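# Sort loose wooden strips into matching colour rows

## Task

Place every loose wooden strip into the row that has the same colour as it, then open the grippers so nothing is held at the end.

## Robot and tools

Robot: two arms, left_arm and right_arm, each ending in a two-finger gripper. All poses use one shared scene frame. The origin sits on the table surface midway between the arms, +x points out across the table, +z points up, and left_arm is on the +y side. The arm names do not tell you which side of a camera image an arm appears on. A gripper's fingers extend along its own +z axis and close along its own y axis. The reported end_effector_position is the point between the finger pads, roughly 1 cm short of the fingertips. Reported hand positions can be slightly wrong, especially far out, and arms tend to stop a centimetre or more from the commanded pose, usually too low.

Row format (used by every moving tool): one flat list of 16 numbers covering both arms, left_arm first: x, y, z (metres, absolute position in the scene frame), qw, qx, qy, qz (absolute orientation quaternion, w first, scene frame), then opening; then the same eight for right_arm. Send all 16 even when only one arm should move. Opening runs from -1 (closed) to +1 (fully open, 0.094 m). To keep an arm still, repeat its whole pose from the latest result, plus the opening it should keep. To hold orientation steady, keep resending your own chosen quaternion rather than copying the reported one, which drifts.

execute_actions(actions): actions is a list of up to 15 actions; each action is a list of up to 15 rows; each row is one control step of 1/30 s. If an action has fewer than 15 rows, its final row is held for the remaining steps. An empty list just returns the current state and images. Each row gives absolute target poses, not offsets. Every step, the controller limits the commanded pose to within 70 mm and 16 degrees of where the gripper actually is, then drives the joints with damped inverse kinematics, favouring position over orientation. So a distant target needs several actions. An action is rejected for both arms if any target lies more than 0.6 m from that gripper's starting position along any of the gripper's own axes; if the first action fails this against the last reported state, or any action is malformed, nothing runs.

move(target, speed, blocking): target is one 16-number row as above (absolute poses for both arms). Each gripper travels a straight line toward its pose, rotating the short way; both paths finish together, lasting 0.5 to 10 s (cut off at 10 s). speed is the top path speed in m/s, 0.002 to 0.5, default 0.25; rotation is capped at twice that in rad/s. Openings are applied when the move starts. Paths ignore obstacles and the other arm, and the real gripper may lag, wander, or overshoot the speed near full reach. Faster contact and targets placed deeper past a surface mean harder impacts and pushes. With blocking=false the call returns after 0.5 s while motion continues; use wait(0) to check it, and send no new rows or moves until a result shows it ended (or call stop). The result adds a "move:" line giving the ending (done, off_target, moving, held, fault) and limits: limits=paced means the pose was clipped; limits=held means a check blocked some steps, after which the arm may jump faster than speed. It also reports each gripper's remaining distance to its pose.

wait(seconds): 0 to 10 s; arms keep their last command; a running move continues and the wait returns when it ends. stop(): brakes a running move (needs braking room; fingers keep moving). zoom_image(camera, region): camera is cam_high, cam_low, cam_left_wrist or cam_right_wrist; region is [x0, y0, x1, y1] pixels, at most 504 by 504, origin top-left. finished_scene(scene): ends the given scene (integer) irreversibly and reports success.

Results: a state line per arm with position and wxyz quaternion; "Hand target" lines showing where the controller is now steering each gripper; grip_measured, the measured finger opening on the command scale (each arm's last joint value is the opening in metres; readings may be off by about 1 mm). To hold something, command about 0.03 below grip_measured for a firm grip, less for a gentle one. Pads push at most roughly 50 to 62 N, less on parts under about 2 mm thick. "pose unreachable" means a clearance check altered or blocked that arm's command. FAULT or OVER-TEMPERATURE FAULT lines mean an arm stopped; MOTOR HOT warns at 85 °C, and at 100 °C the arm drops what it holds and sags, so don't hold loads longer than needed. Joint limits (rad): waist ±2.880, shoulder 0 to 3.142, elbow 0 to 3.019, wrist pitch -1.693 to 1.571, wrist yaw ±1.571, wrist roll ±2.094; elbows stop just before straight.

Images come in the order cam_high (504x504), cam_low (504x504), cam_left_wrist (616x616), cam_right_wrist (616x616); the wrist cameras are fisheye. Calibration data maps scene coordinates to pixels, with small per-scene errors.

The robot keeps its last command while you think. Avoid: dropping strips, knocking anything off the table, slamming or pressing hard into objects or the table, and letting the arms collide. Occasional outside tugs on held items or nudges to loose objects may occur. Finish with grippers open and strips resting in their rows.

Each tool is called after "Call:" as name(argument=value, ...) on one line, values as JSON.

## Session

Call:
execute_actions(actions=[])

Scene clock: 0.00 s.
left_arm: end_effector_position=(+0.7560, +0.2841, +0.3651) grip_measured=+1.000 end_effector_quat_wxyz=(+0.303, +0.270, +0.911, -0.070) | right_arm: end_effector_position=(+0.4440, -0.7539, +0.1473) grip_measured=+1.000 end_effector_quat_wxyz=(+0.618, +0.763, +0.188, -0.039)
Joint positions: left_arm=[ 0.291  2.229  2.715 -1.512  0.34   0.565  0.094] | right_arm=[-0.582  1.791  0.991  0.476  0.748  1.491  0.094]
Joint velocities: left_arm=[-0.005 -0.005  0.007 -0.007 -0.022  0.022  0.   ] | right_arm=[-0.015 -0.005  0.002 -0.002  0.037  0.007  0.   ]
Motor temperatures (°C, as the motors report them): left_arm=[21 24 26 23 22 23] | right_arm=[22 22 26 23 24 22]
Hand target (left_arm): +0.760, +0.284, +0.364; +0.307, +0.271, +0.910, -0.069
Hand target (right_arm): +0.451, -0.759, +0.164; +0.629, +0.756, +0.178, -0.030
camera_calibration (this result's frames):
cam_left_wrist: T_world_to_cam=[[-0.530638, -0.84661, -0.0409206, 0.656135], [-0.847312, 0.531095, -0.000342602, 0.494872], [0.0220228, 0.0344907, -0.999162, 0.463651], [0, 0, 0, 1]] pos_world=[0.757271, 0.276675, 0.490282]
cam_right_wrist: T_world_to_cam=[[-0.334066, 0.179671, -0.925266, 0.41712], [0.65173, 0.753206, -0.0890465, 0.293453], [0.680917, -0.632771, -0.368718, -0.600531], [0, 0, 0, 1]] pos_world=[0.357005, -0.675974, 0.190652]

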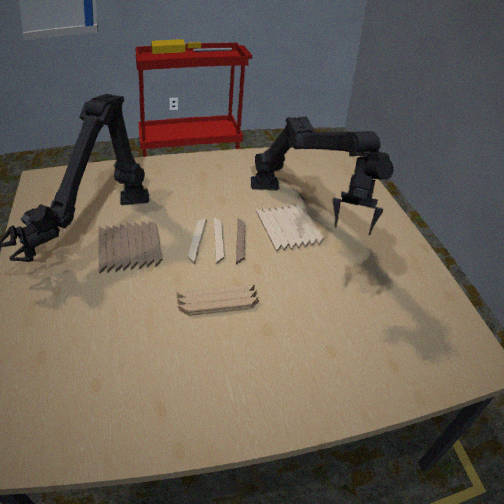

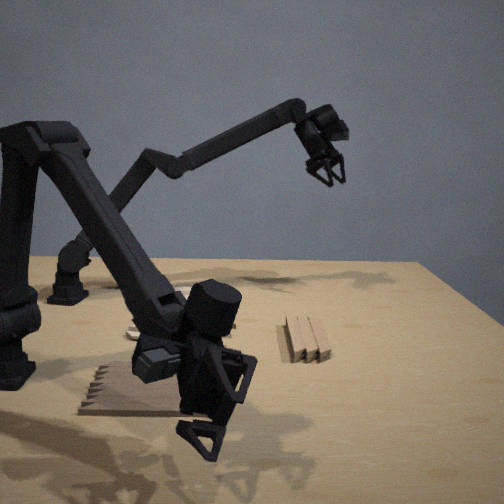

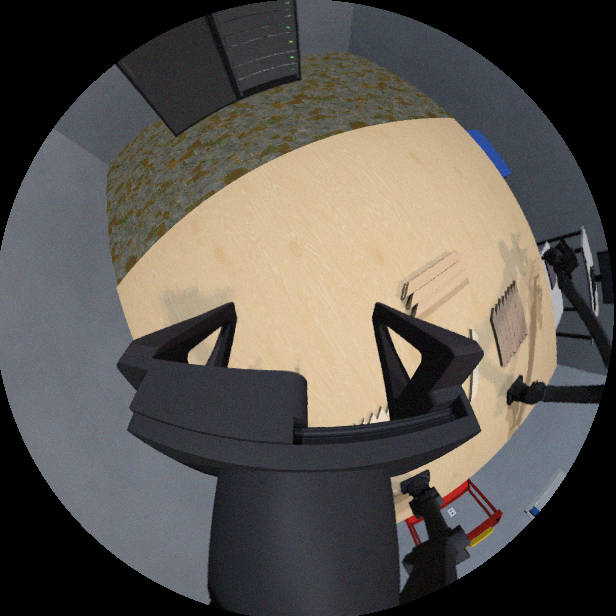

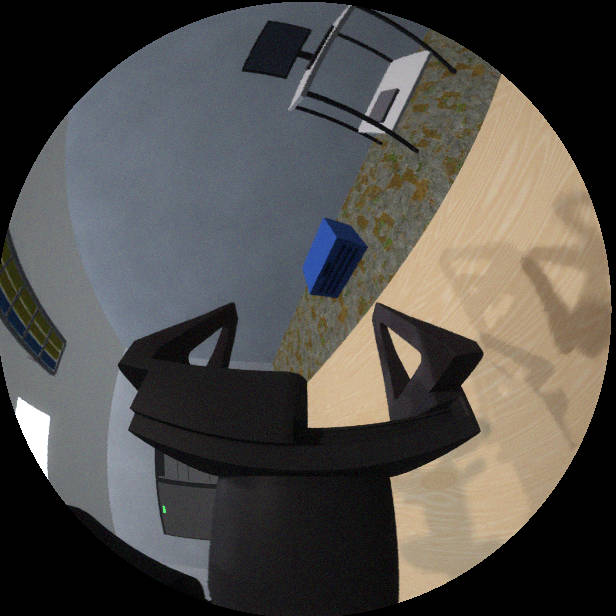

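Call:
move(target=[0.3,0.08,0.2,0,0,1,0,0.3,0.22,-0.5,0.2,0,0.4,0.917,0,0.3], speed=0.4)

Call:
zoom_image(camera="cam_high", region=[90,190,330,290])

Scene clock: 6.03 s.
left_arm: end_effector_position=(+0.2995, +0.0811, +0.1935) grip_measured=+0.302 end_effector_quat_wxyz=(-0.006, +0.006, +1.000, -0.001) | right_arm: end_effector_position=(+0.2074, -0.4936, +0.1773) grip_measured=+0.301 end_effector_quat_wxyz=(-0.018, +0.406, +0.913, +0.015)
Joint positions: left_arm=[-0.349  1.329  1.131 -1.381  0.008 -0.543  0.061] | right_arm=[-0.738  1.134  0.924 -1.405 -0.015  0.063  0.061]
Joint velocities: left_arm=[-0.005 -0.005 -0.012  0.012 -0.007 -0.022 -0.   ] | right_arm=[ 0.005 -0.015  0.002  0.002 -0.007 -0.066 -0.001]
Motor temperatures (°C, as the motors report them): left_arm=[21 25 27 23 22 23] | right_arm=[22 22 27 23 24 22]
Hand target (left_arm): +0.297, +0.083, +0.197; -0.004, -0.002, +1.000, -0.002
Hand target (right_arm): +0.220, -0.502, +0.200; +0.006, +0.396, +0.918, +0.005
Off the commanded pose (left_arm): 0.007 m, 1 deg.
Off the commanded pose (right_arm): 0.027 m, 3 deg.
move: off_target (right_arm)
camera_calibration (this result's frames):
cam_left_wrist: T_world_to_cam=[[-0.0111794, -0.999926, -0.00483133, 0.0849321], [-0.80007, 0.00604655, 0.599876, 0.128148], [-0.599802, 0.0105717, -0.800078, 0.45884], [0, 0, 0, 1]] pos_world=[0.37869, 0.0793002, 0.290645]
cam_right_wrist: T_world_to_cam=[[-0.744839, -0.667243, 0.00105386, -0.177991], [-0.521217, 0.582816, 0.623425, 0.287046], [-0.41659, 0.463802, -0.781882, 0.578508], [0, 0, 0, 1]] pos_world=[0.25804, -0.554372, 0.273561]

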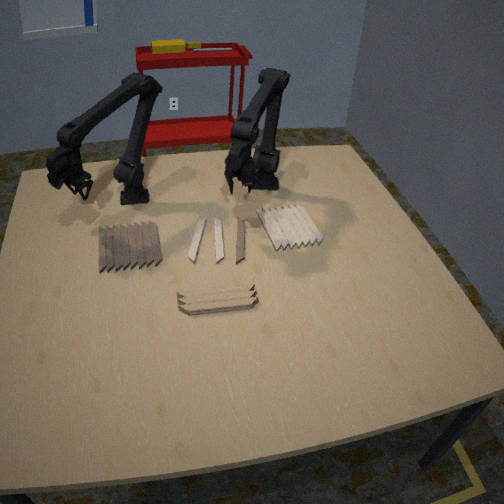

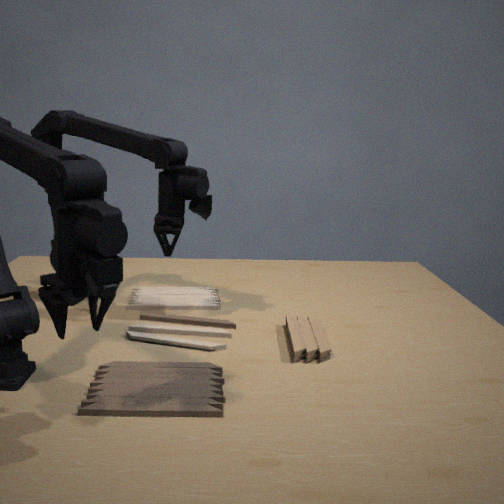

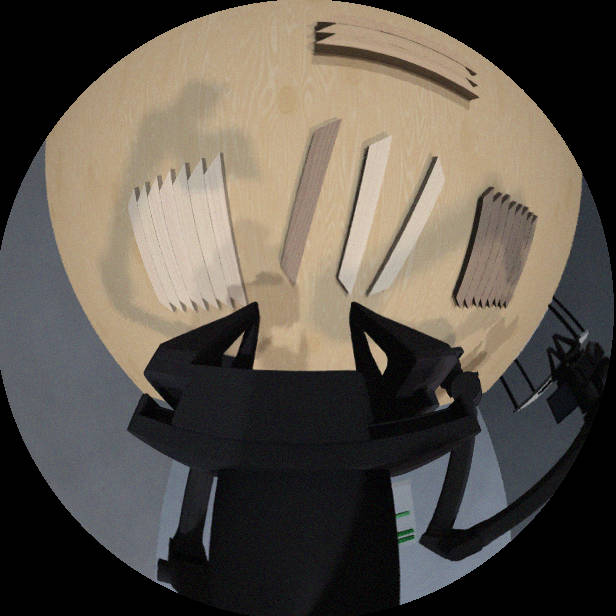

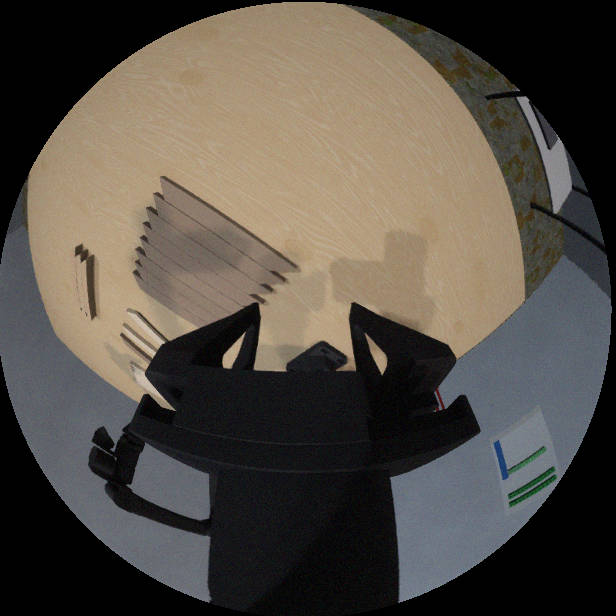

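Region (90, 190, 330, 290) of cam_high's 504x504 image, scaled by 2.100, with more detail than that image has; it fills the top 210 rows of this view, and the rest is white.

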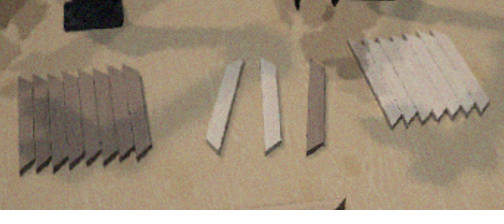

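Call:
move(target=[0.353,0.082,0.02,0,0.135,0.991,0,0.3,0.22,-0.5,0.2,0,0.4,0.917,0,0.3])

Call:
execute_actions(actions=[[[0.353,0.082,0.002,0,0.135,0.991,0,0.3,0.22,-0.5,0.2,0,0.4,0.917,0,0.3]],[[0.353,0.082,0.002,0,0.135,0.991,0,-0.52,0.22,-0.5,0.2,0,0.4,0.917,0,0.3]],[[0.353,0.082,0.002,0,0.135,0.991,0,-0.52,0.22,-0.5,0.2,0,0.4,0.917,0,0.3]],[[0.353,0.082,0.065,0,0.135,0.991,0,-0.52,0.22,-0.5,0.2,0,0.4,0.917,0,0.3]]])

Call:
move(target=[0.314,-0.18,0.045,0,-0.01,1,0,-0.52,0.22,-0.5,0.2,0,0.4,0.917,0,0.3])

Call:
execute_actions(actions=[[[0.312,-0.175,0.015,0,-0.01,1,0,-0.52,0.22,-0.5,0.2,0,0.4,0.917,0,0.3]]])

Scene clock: 17.50 s.
left_arm: end_effector_position=(+0.3494, +0.0807, +0.0249) grip_measured=+0.302 end_effector_quat_wxyz=(+0.000, +0.129, +0.992, -0.001) | right_arm: end_effector_position=(+0.2068, -0.4920, +0.1774) grip_measured=+0.301 end_effector_quat_wxyz=(-0.023, +0.401, +0.916, +0.010)
Joint positions: left_arm=[-0.289  1.627  0.967 -0.911  0.001 -0.237  0.061] | right_arm=[-0.728  1.134  0.924 -1.411 -0.002  0.062  0.061]
Joint velocities: left_arm=[ 0.005 -0.005 -0.012  0.007 -0.037 -0.051  0.   ] | right_arm=[ 0.015 -0.015  0.002 -0.007 -0.007  0.022 -0.   ]
Motor temperatures (°C, as the motors report them): left_arm=[21 25 28 23 22 23] | right_arm=[22 22 29 23 24 22]
Hand target (left_arm): +0.352, +0.082, +0.021; +0.000, +0.135, +0.991, +0.000
Hand target (right_arm): +0.219, -0.500, +0.200; +0.000, +0.400, +0.917, +0.000
Off the commanded pose (left_arm): 0.006 m, 1 deg.
Off the commanded pose (right_arm): 0.027 m, 3 deg.
move: off_target (right_arm)
camera_calibration (this result's frames):
cam_left_wrist: T_world_to_cam=[[-0.254367, -0.967091, -0.00565107, 0.166565], [-0.781262, 0.202039, 0.590601, 0.247121], [-0.570023, 0.154644, -0.806944, 0.332036], [0, 0, 0, 1]] pos_world=[0.424704, 0.0598084, 0.122926]
cam_right_wrist: T_world_to_cam=[[-0.736644, -0.676129, 0.0143258, -0.185813], [-0.519868, 0.579693, 0.62745, 0.283267], [-0.432541, 0.45476, -0.778525, 0.575833], [0, 0, 0, 1]] pos_world=[0.259455, -0.551706, 0.273227]

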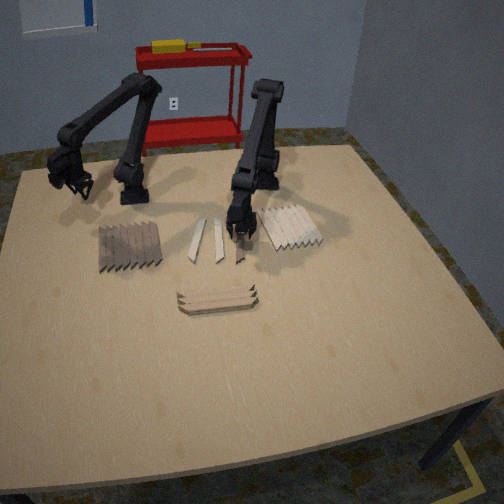

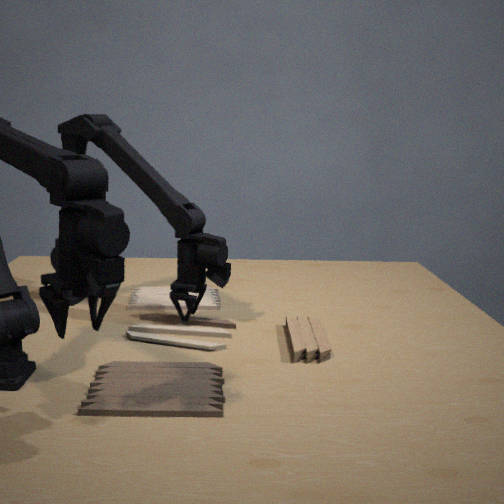

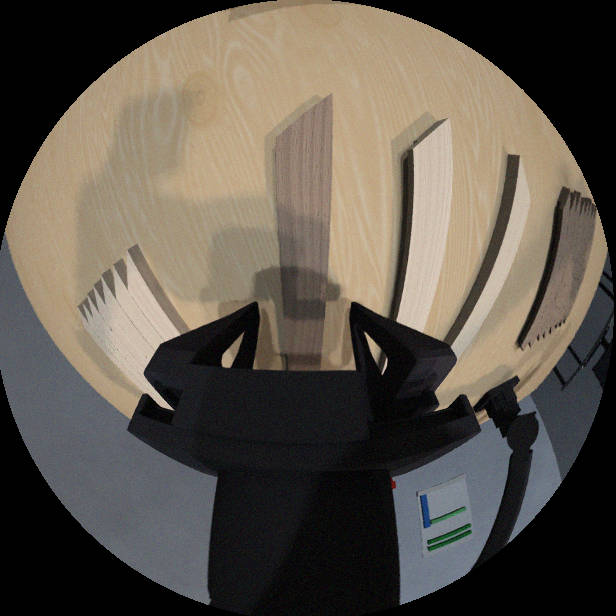

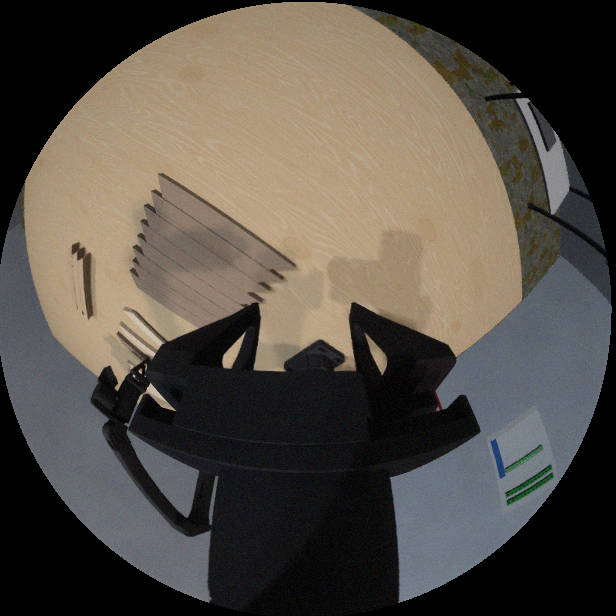

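Scene clock: 19.50 s.
left_arm: end_effector_position=(+0.3411, +0.0852, +0.0555) grip_measured=-0.433 end_effector_quat_wxyz=(-0.009, +0.131, +0.991, +0.003) | right_arm: end_effector_position=(+0.2068, -0.4921, +0.1774) grip_measured=+0.301 end_effector_quat_wxyz=(-0.023, +0.401, +0.916, +0.009)
Joint positions: left_arm=[-0.289  1.566  0.99  -1.014  0.001 -0.233  0.027] | right_arm=[-0.728  1.134  0.924 -1.411 -0.002  0.062  0.061]
Joint velocities: left_arm=[-0.005 -0.005 -0.007 -0.007 -0.051  0.037  0.001] | right_arm=[-0.015 -0.005  0.002  0.012 -0.037 -0.125 -0.   ]
Motor temperatures (°C, as the motors report them): left_arm=[21 25 28 23 22 23] | right_arm=[22 22 30 23 24 22]
Hand target (left_arm): +0.353, +0.082, +0.065; -0.000, +0.135, +0.991, +0.000
Hand target (right_arm): +0.220, -0.500, +0.200; +0.000, +0.400, +0.917, -0.000
Off the commanded pose (left_arm): 0.016 m, 1 deg.
Off the commanded pose (right_arm): 0.027 m, 3 deg.
camera_calibration (this result's frames):
cam_left_wrist: T_world_to_cam=[[-0.258197, -0.966037, -0.010355, 0.170444], [-0.769846, 0.199261, 0.606327, 0.217108], [-0.583671, 0.164523, -0.795148, 0.354511], [0, 0, 0, 1]] pos_world=[0.418066, 0.0630686, 0.152015]
cam_right_wrist: T_world_to_cam=[[-0.736628, -0.676139, 0.014706, -0.185954], [-0.519714, 0.579856, 0.627427, 0.283323], [-0.432755, 0.454537, -0.778536, 0.575771], [0, 0, 0, 1]] pos_world=[0.259436, -0.551726, 0.273229]

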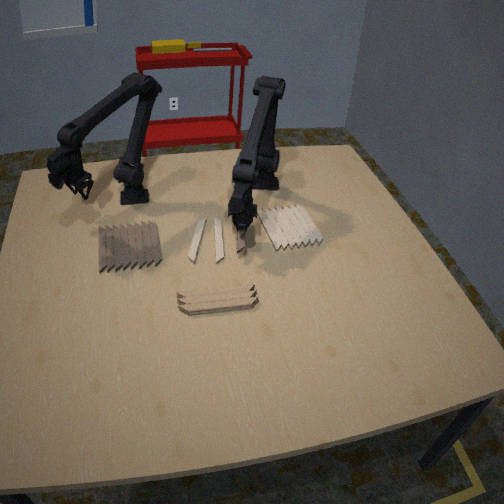

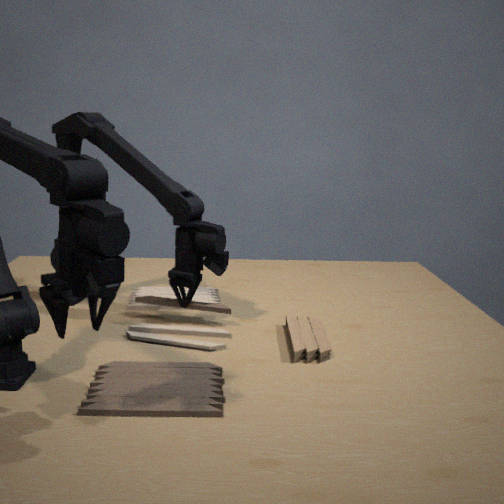

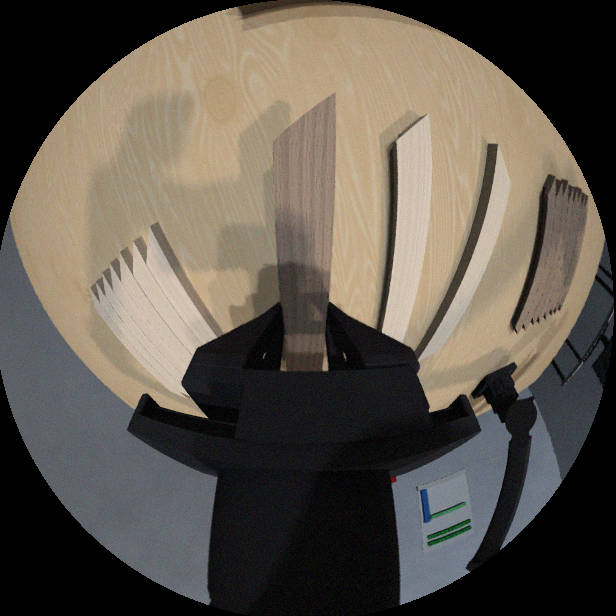

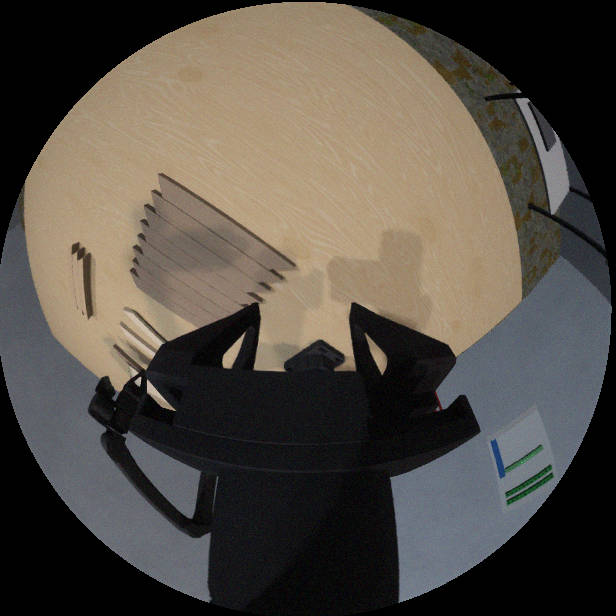

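Scene clock: 21.20 s.
left_arm: end_effector_position=(+0.3032, -0.1705, +0.0463) grip_measured=-0.433 end_effector_quat_wxyz=(-0.004, +0.002, +1.000, +0.002) | right_arm: end_effector_position=(+0.2068, -0.4921, +0.1774) grip_measured=+0.301 end_effector_quat_wxyz=(-0.023, +0.401, +0.916, +0.009)
Joint positions: left_arm=[-0.747  1.906  1.434 -1.107  0.003 -0.951  0.027] | right_arm=[-0.728  1.134  0.924 -1.411 -0.002  0.062  0.061]
Joint velocities: left_arm=[ 0.005 -0.005  0.017 -0.002 -0.022  0.022  0.001] | right_arm=[-0.005 -0.005  0.002 -0.007 -0.037 -0.081 -0.   ]
Motor temperatures (°C, as the motors report them): left_arm=[21 25 28 23 22 23] | right_arm=[22 22 30 23 24 22]
Hand target (left_arm): +0.313, -0.178, +0.046; -0.002, -0.010, +1.000, +0.001
Hand target (right_arm): +0.220, -0.500, +0.200; +0.000, +0.400, +0.917, -0.000
Off the commanded pose (left_arm): 0.014 m, 1 deg.
Off the commanded pose (right_arm): 0.027 m, 3 deg.
move: off_target (left_arm, right_arm)
camera_calibration (this result's frames):
cam_left_wrist: T_world_to_cam=[[-0.00166237, -0.999935, -0.0112785, -0.17], [-0.802502, -0.00539535, 0.596626, 0.219861], [-0.596648, 0.0100428, -0.80244, 0.345033], [0, 0, 0, 1]] pos_world=[0.38202, -0.172268, 0.143776]
cam_right_wrist: T_world_to_cam=[[-0.736628, -0.676139, 0.014706, -0.185954], [-0.519714, 0.579856, 0.627427, 0.283323], [-0.432755, 0.454537, -0.778536, 0.575771], [0, 0, 0, 1]] pos_world=[0.259436, -0.551726, 0.273229]

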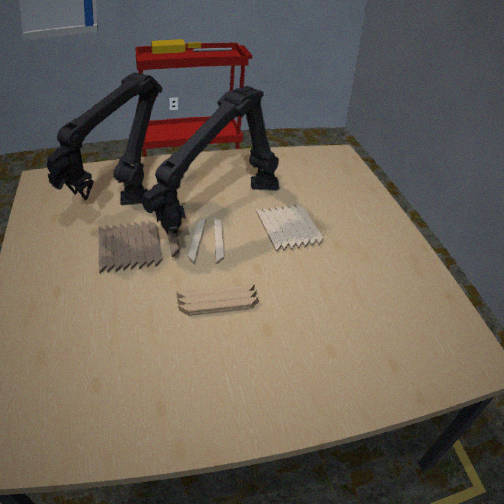

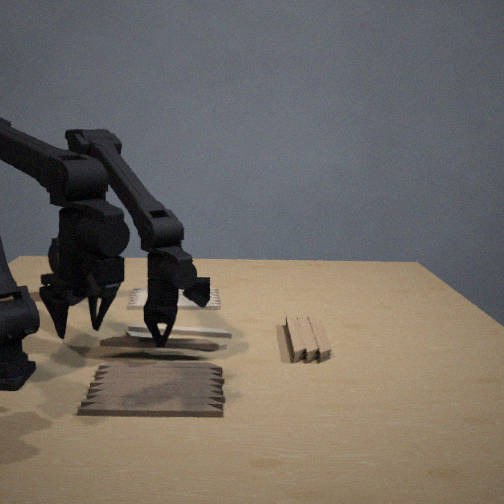

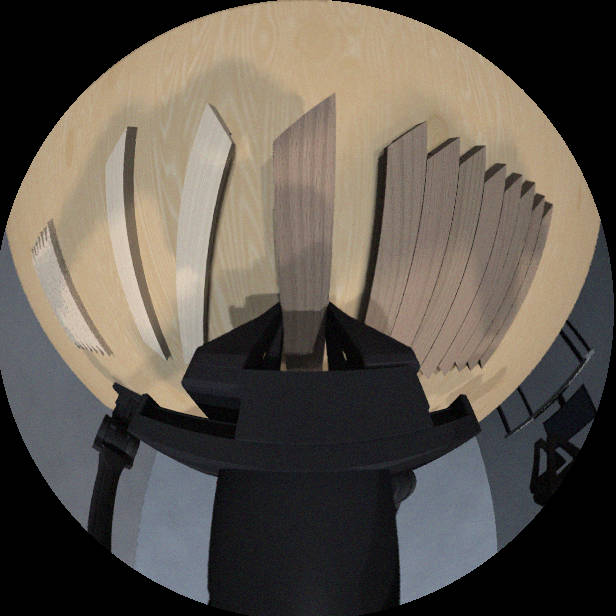

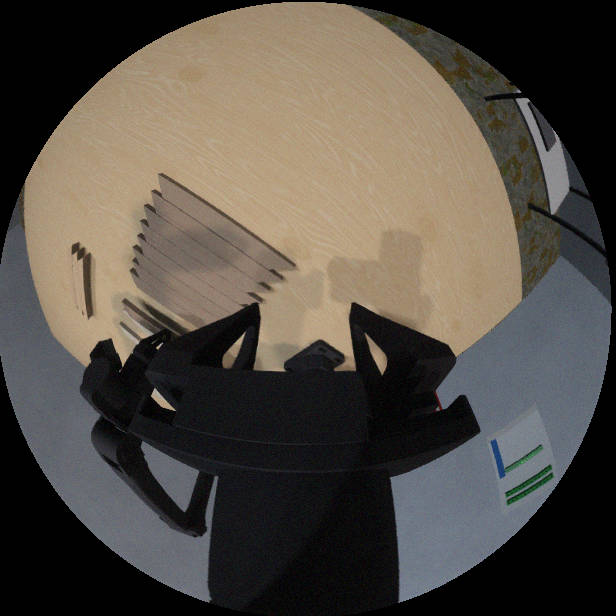

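Scene clock: 21.70 s.
left_arm: end_effector_position=(+0.3092, -0.1785, +0.0310) grip_measured=-0.433 end_effector_quat_wxyz=(+0.005, +0.001, +1.000, -0.009) | right_arm: end_effector_position=(+0.2068, -0.4921, +0.1774) grip_measured=+0.301 end_effector_quat_wxyz=(-0.023, +0.401, +0.916, +0.009)
Joint positions: left_arm=[-0.747  1.932  1.429 -1.048  0.001 -0.952  0.027] | right_arm=[-0.728  1.134  0.924 -1.411 -0.002  0.062  0.061]
Joint velocities: left_arm=[-0.015  0.015 -0.012 -0.002  0.007 -0.022 -0.   ] | right_arm=[-0.024  0.005 -0.027 -0.007  0.037  0.007 -0.001]
Motor temperatures (°C, as the motors report them): left_arm=[21 25 28 23 22 23] | right_arm=[22 22 30 23 24 22]
Hand target (left_arm): +0.312, -0.175, +0.015; +0.000, -0.010, +1.000, +0.000
Hand target (right_arm): +0.220, -0.500, +0.200; +0.000, +0.400, +0.917, -0.000
Off the commanded pose (left_arm): 0.017 m, 2 deg.
Off the commanded pose (right_arm): 0.027 m, 3 deg.
camera_calibration (this result's frames):
cam_left_wrist: T_world_to_cam=[[-0.000116495, -0.999947, 0.0103214, -0.179299], [-0.81291, 0.00610578, 0.582358, 0.239513], [-0.58239, -0.00832253, -0.812867, 0.329112], [0, 0, 0, 1]] pos_world=[0.386353, -0.178013, 0.129893]
cam_right_wrist: T_world_to_cam=[[-0.736628, -0.676139, 0.014706, -0.185954], [-0.519714, 0.579856, 0.627427, 0.283323], [-0.432755, 0.454537, -0.778536, 0.575771], [0, 0, 0, 1]] pos_world=[0.259436, -0.551726, 0.273229]

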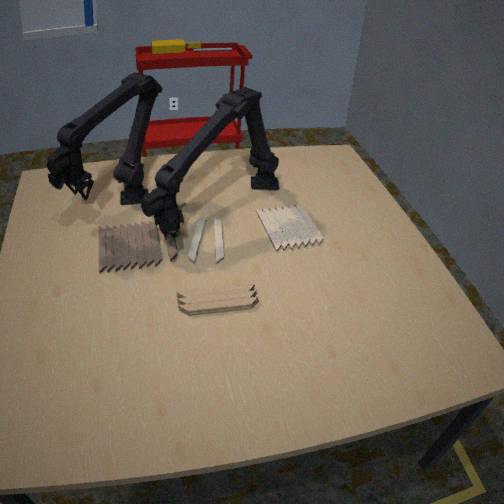

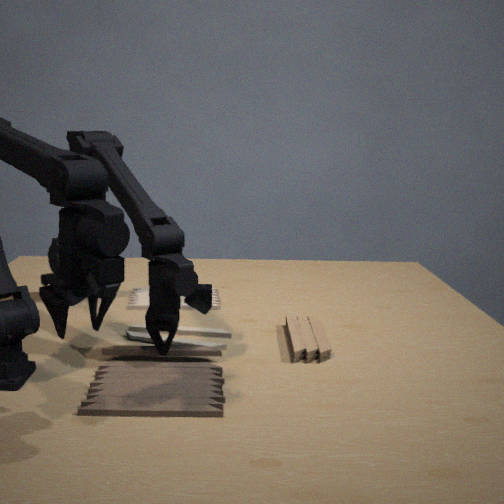

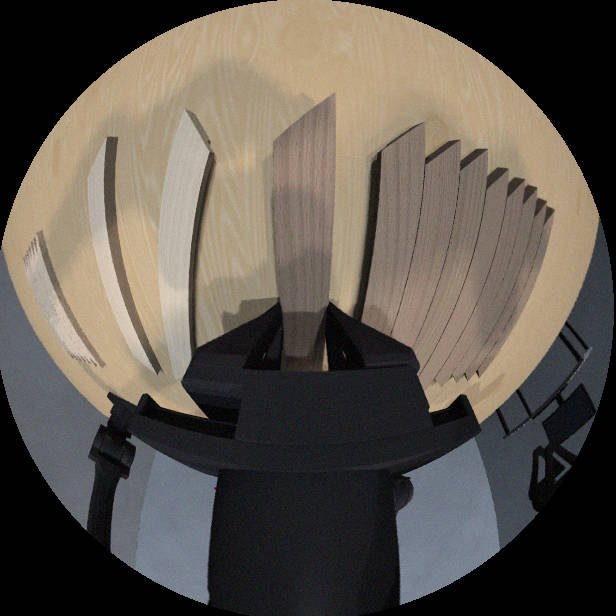

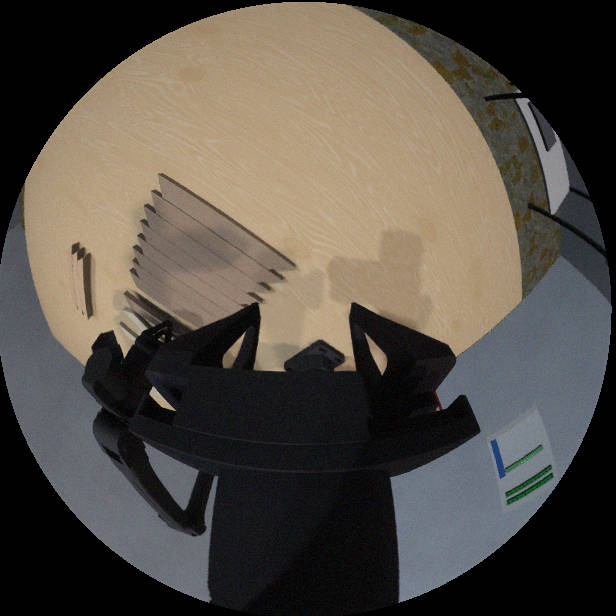

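Call:
execute_actions(actions=[[[0.316,-0.18,0.007,0,-0.01,1,0,-0.52,0.22,-0.5,0.2,0,0.4,0.917,0,0.3]],[[0.316,-0.18,-0.001,0,-0.01,1,0,-0.52,0.22,-0.5,0.2,0,0.4,0.917,0,0.3]],[[0.316,-0.18,-0.001,0,-0.01,1,0,-0.15,0.22,-0.5,0.2,0,0.4,0.917,0,0.3]],[[0.322,-0.192,0.06,0,-0.01,1,0,-0.15,0.22,-0.5,0.2,0,0.4,0.917,0,0.3]]])

Call:
move(target=[0.312,-0.14,0.055,0,0.712,0.702,0,1,0.22,-0.5,0.2,0,0.4,0.917,0,0.3], speed=0.5)

Call:
execute_actions(actions=[[[0.312,-0.14,0.004,0,0.712,0.702,0,1,0.22,-0.5,0.2,0,0.4,0.917,0,0.3]],[[0.317,-0.17,0.011,0,0.712,0.702,0,1,0.22,-0.5,0.2,0,0.4,0.917,0,0.3]],[[0.318,-0.19,0.012,0,0.712,0.702,0,1,0.22,-0.5,0.2,0,0.4,0.917,0,0.3]]])

Scene clock: 29.23 s.
left_arm: end_effector_position=(+0.3140, -0.1852, +0.0488) grip_measured=-0.152 end_effector_quat_wxyz=(-0.007, -0.001, +1.000, +0.009) | right_arm: end_effector_position=(+0.2068, -0.4921, +0.1774) grip_measured=+0.301 end_effector_quat_wxyz=(-0.023, +0.401, +0.916, +0.009)
Joint positions: left_arm=[-0.747  1.954  1.517 -1.156  0.001 -0.956  0.04 ] | right_arm=[-0.728  1.134  0.924 -1.411 -0.002  0.062  0.061]
Joint velocities: left_arm=[ 0.005 -0.005  0.012  0.012 -0.066 -0.081  0.001] | right_arm=[-0.005  0.005 -0.002 -0.012  0.051  0.037  0.001]
Motor temperatures (°C, as the motors report them): left_arm=[21 26 28 23 22 23] | right_arm=[22 22 31 23 24 22]
Hand target (left_arm): +0.322, -0.192, +0.060; +0.000, -0.010, +1.000, -0.000
Hand target (right_arm): +0.220, -0.500, +0.200; +0.000, +0.400, +0.917, -0.000
Off the commanded pose (left_arm): 0.015 m, 2 deg.
Off the commanded pose (right_arm): 0.027 m, 3 deg.
camera_calibration (this result's frames):
cam_left_wrist: T_world_to_cam=[[0.00315152, -0.999708, -0.0239508, -0.185496], [-0.798519, -0.0169334, 0.601731, 0.223329], [-0.601961, 0.0172288, -0.798339, 0.356452], [0, 0, 0, 1]] pos_world=[0.393487, -0.187802, 0.145743]
cam_right_wrist: T_world_to_cam=[[-0.736628, -0.676139, 0.014706, -0.185954], [-0.519714, 0.579856, 0.627427, 0.283323], [-0.432755, 0.454537, -0.778536, 0.575771], [0, 0, 0, 1]] pos_world=[0.259436, -0.551726, 0.273229]

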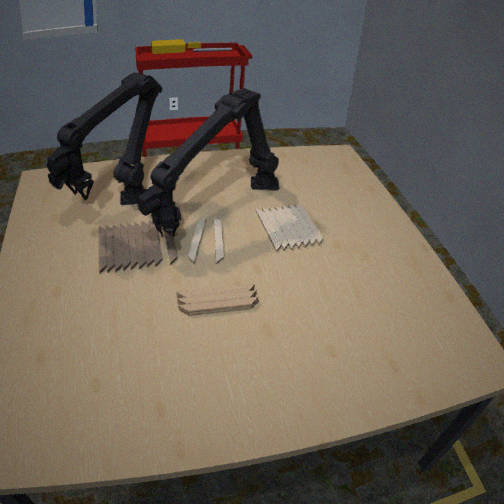

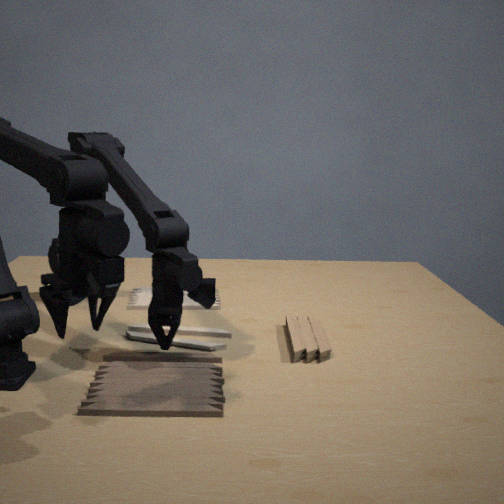

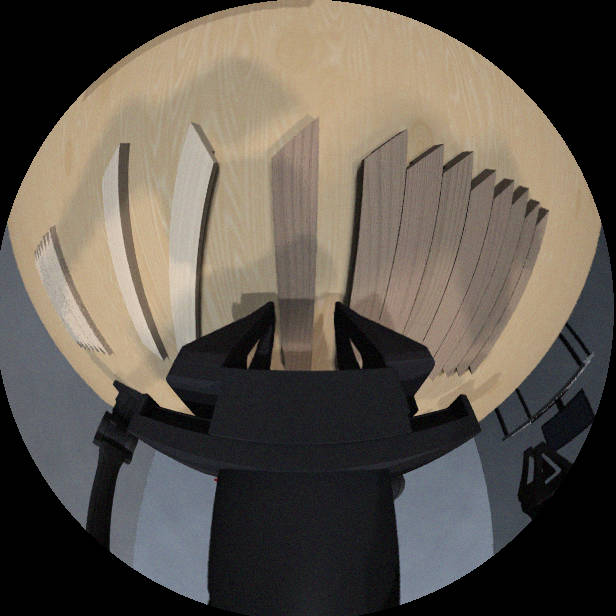

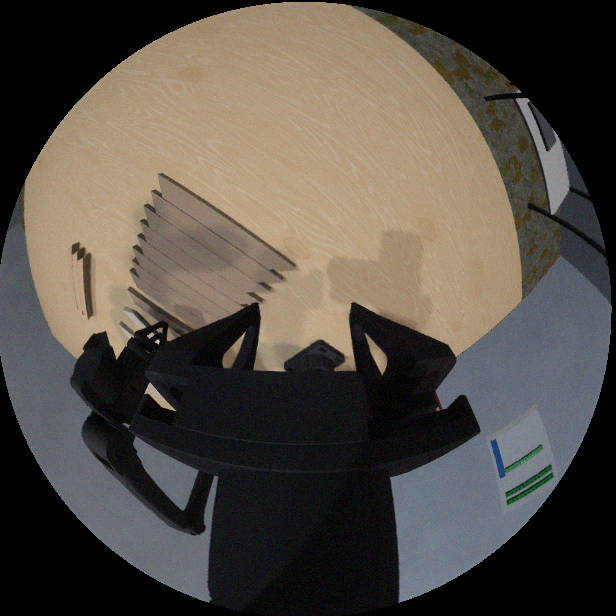

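Scene clock: 31.57 s.
left_arm: end_effector_position=(+0.3087, -0.1414, +0.0498) grip_measured=+1.000 end_effector_quat_wxyz=(-0.008, +0.709, +0.706, +0.002) | right_arm: end_effector_position=(+0.2068, -0.4921, +0.1774) grip_measured=+0.301 end_effector_quat_wxyz=(-0.023, +0.401, +0.916, +0.009)
Joint positions: left_arm=[-0.709  1.86   1.374 -1.102 -0.002  0.66   0.094] | right_arm=[-0.728  1.134  0.924 -1.411 -0.002  0.062  0.061]
Joint velocities: left_arm=[-0.005 -0.005  0.002 -0.002  0.007 -0.022  0.   ] | right_arm=[ 0.015  0.005  0.017 -0.002  0.051 -0.066  0.001]
Motor temperatures (°C, as the motors report them): left_arm=[21 26 28 23 22 23] | right_arm=[22 22 31 23 24 22]
Hand target (left_arm): +0.312, -0.140, +0.055; +0.000, +0.712, +0.702, +0.000
Hand target (right_arm): +0.220, -0.500, +0.200; +0.000, +0.400, +0.917, -0.000
Off the commanded pose (left_arm): 0.006 m, 1 deg.
Off the commanded pose (right_arm): 0.027 m, 3 deg.
move: off_target (right_arm)
camera_calibration (this result's frames):
cam_left_wrist: T_world_to_cam=[[-0.999995, 0.00255023, 0.00198698, 0.308424], [0.00323257, 0.797699, 0.603047, 0.086864], [-0.0000471066, 0.603051, -0.797703, 0.250241], [0, 0, 0, 1]] pos_world=[0.308154, -0.220986, 0.146622]
cam_right_wrist: T_world_to_cam=[[-0.736628, -0.676139, 0.014706, -0.185954], [-0.519714, 0.579856, 0.627427, 0.283323], [-0.432755, 0.454537, -0.778536, 0.575771], [0, 0, 0, 1]] pos_world=[0.259436, -0.551726, 0.273229]

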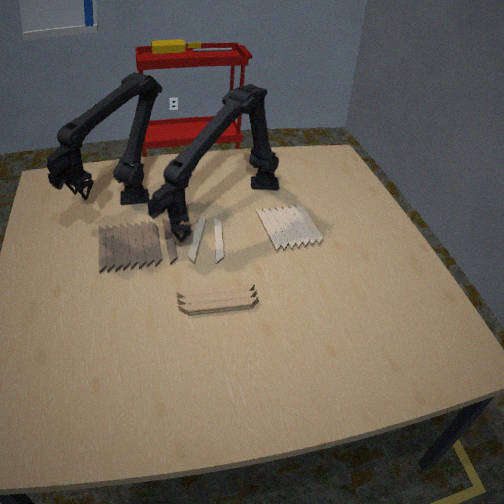

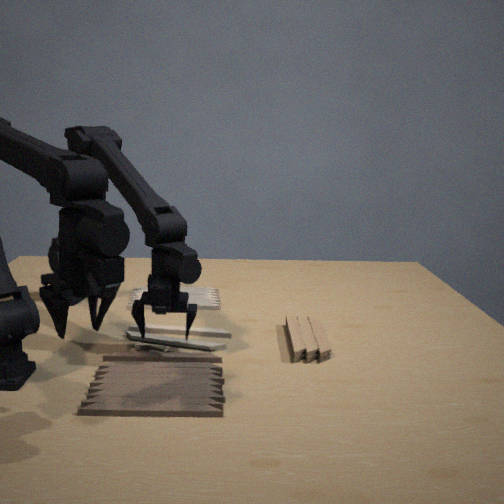

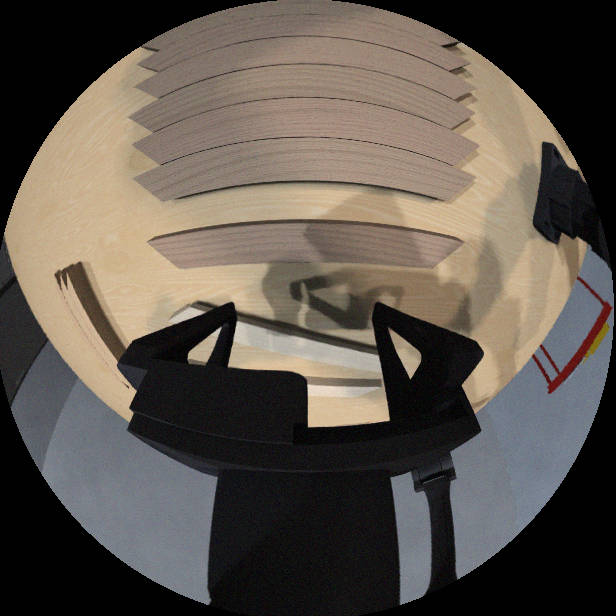

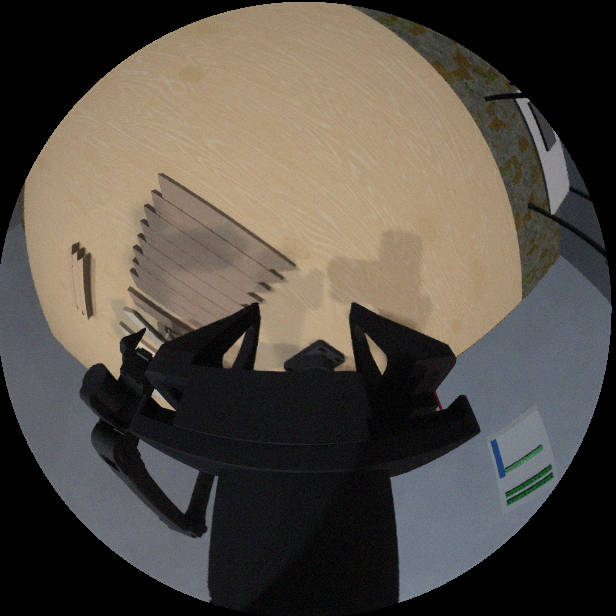

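Scene clock: 33.07 s.
left_arm: end_effector_position=(+0.3138, -0.1807, +0.0191) grip_measured=+1.000 end_effector_quat_wxyz=(+0.004, +0.716, +0.698, +0.000) | right_arm: end_effector_position=(+0.2068, -0.4921, +0.1774) grip_measured=+0.301 end_effector_quat_wxyz=(-0.023, +0.401, +0.916, +0.009)
Joint positions: left_arm=[-0.744  1.963  1.445 -1.044 -0.002  0.646  0.094] | right_arm=[-0.728  1.134  0.924 -1.411 -0.002  0.062  0.061]
Joint velocities: left_arm=[-0.005 -0.005 -0.017  0.012  0.037 -0.037  0.   ] | right_arm=[-0.005 -0.015 -0.007 -0.002  0.007 -0.095 -0.001]
Motor temperatures (°C, as the motors report them): left_arm=[21 26 29 23 22 23] | right_arm=[22 22 31 23 24 22]
Hand target (left_arm): +0.318, -0.190, +0.012; +0.000, +0.712, +0.702, -0.000
Hand target (right_arm): +0.220, -0.500, +0.200; +0.000, +0.400, +0.917, -0.000
Off the commanded pose (left_arm): 0.012 m, 1 deg.
Off the commanded pose (right_arm): 0.027 m, 3 deg.
camera_calibration (this result's frames):
cam_left_wrist: T_world_to_cam=[[-0.999624, 0.0241715, -0.0129628, 0.317792], [0.0119835, 0.810007, 0.586298, 0.136494], [0.0246716, 0.585922, -0.809992, 0.238878], [0, 0, 0, 1]] pos_world=[0.310144, -0.258206, 0.117583]
cam_right_wrist: T_world_to_cam=[[-0.736628, -0.676139, 0.014706, -0.185954], [-0.519714, 0.579856, 0.627427, 0.283323], [-0.432755, 0.454537, -0.778536, 0.575771], [0, 0, 0, 1]] pos_world=[0.259436, -0.551726, 0.273229]

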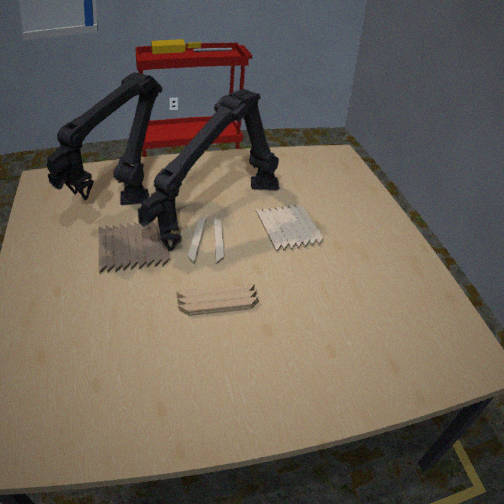

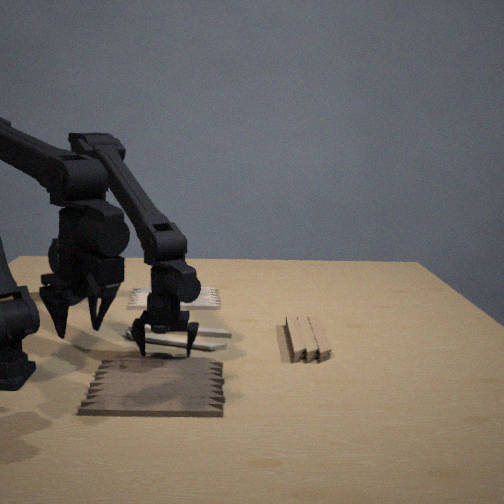

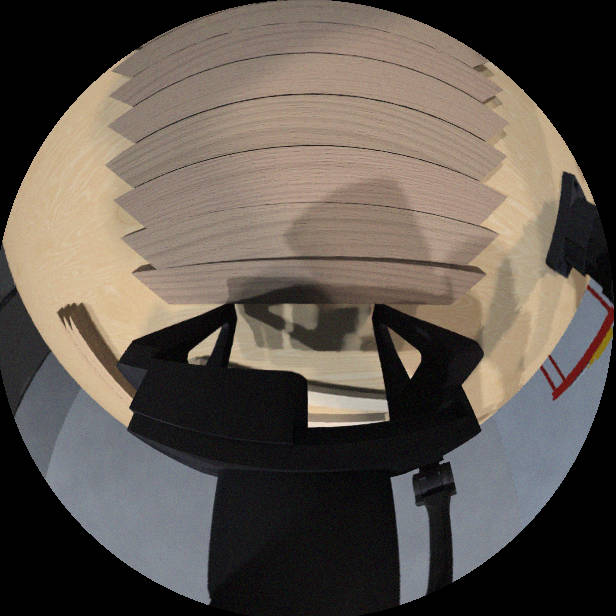

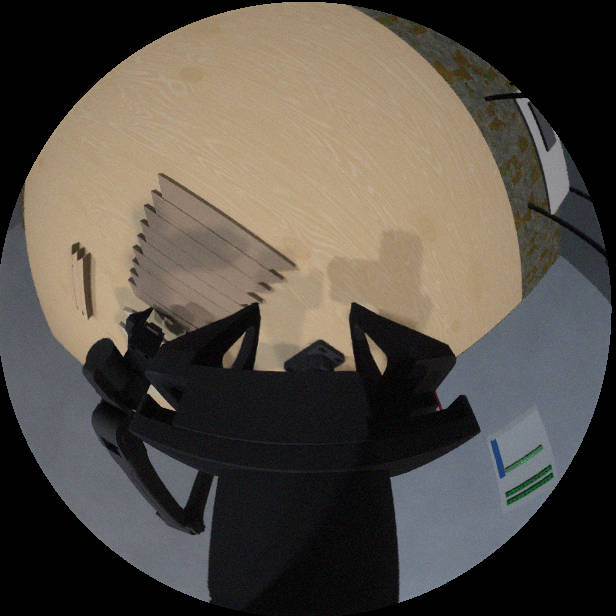

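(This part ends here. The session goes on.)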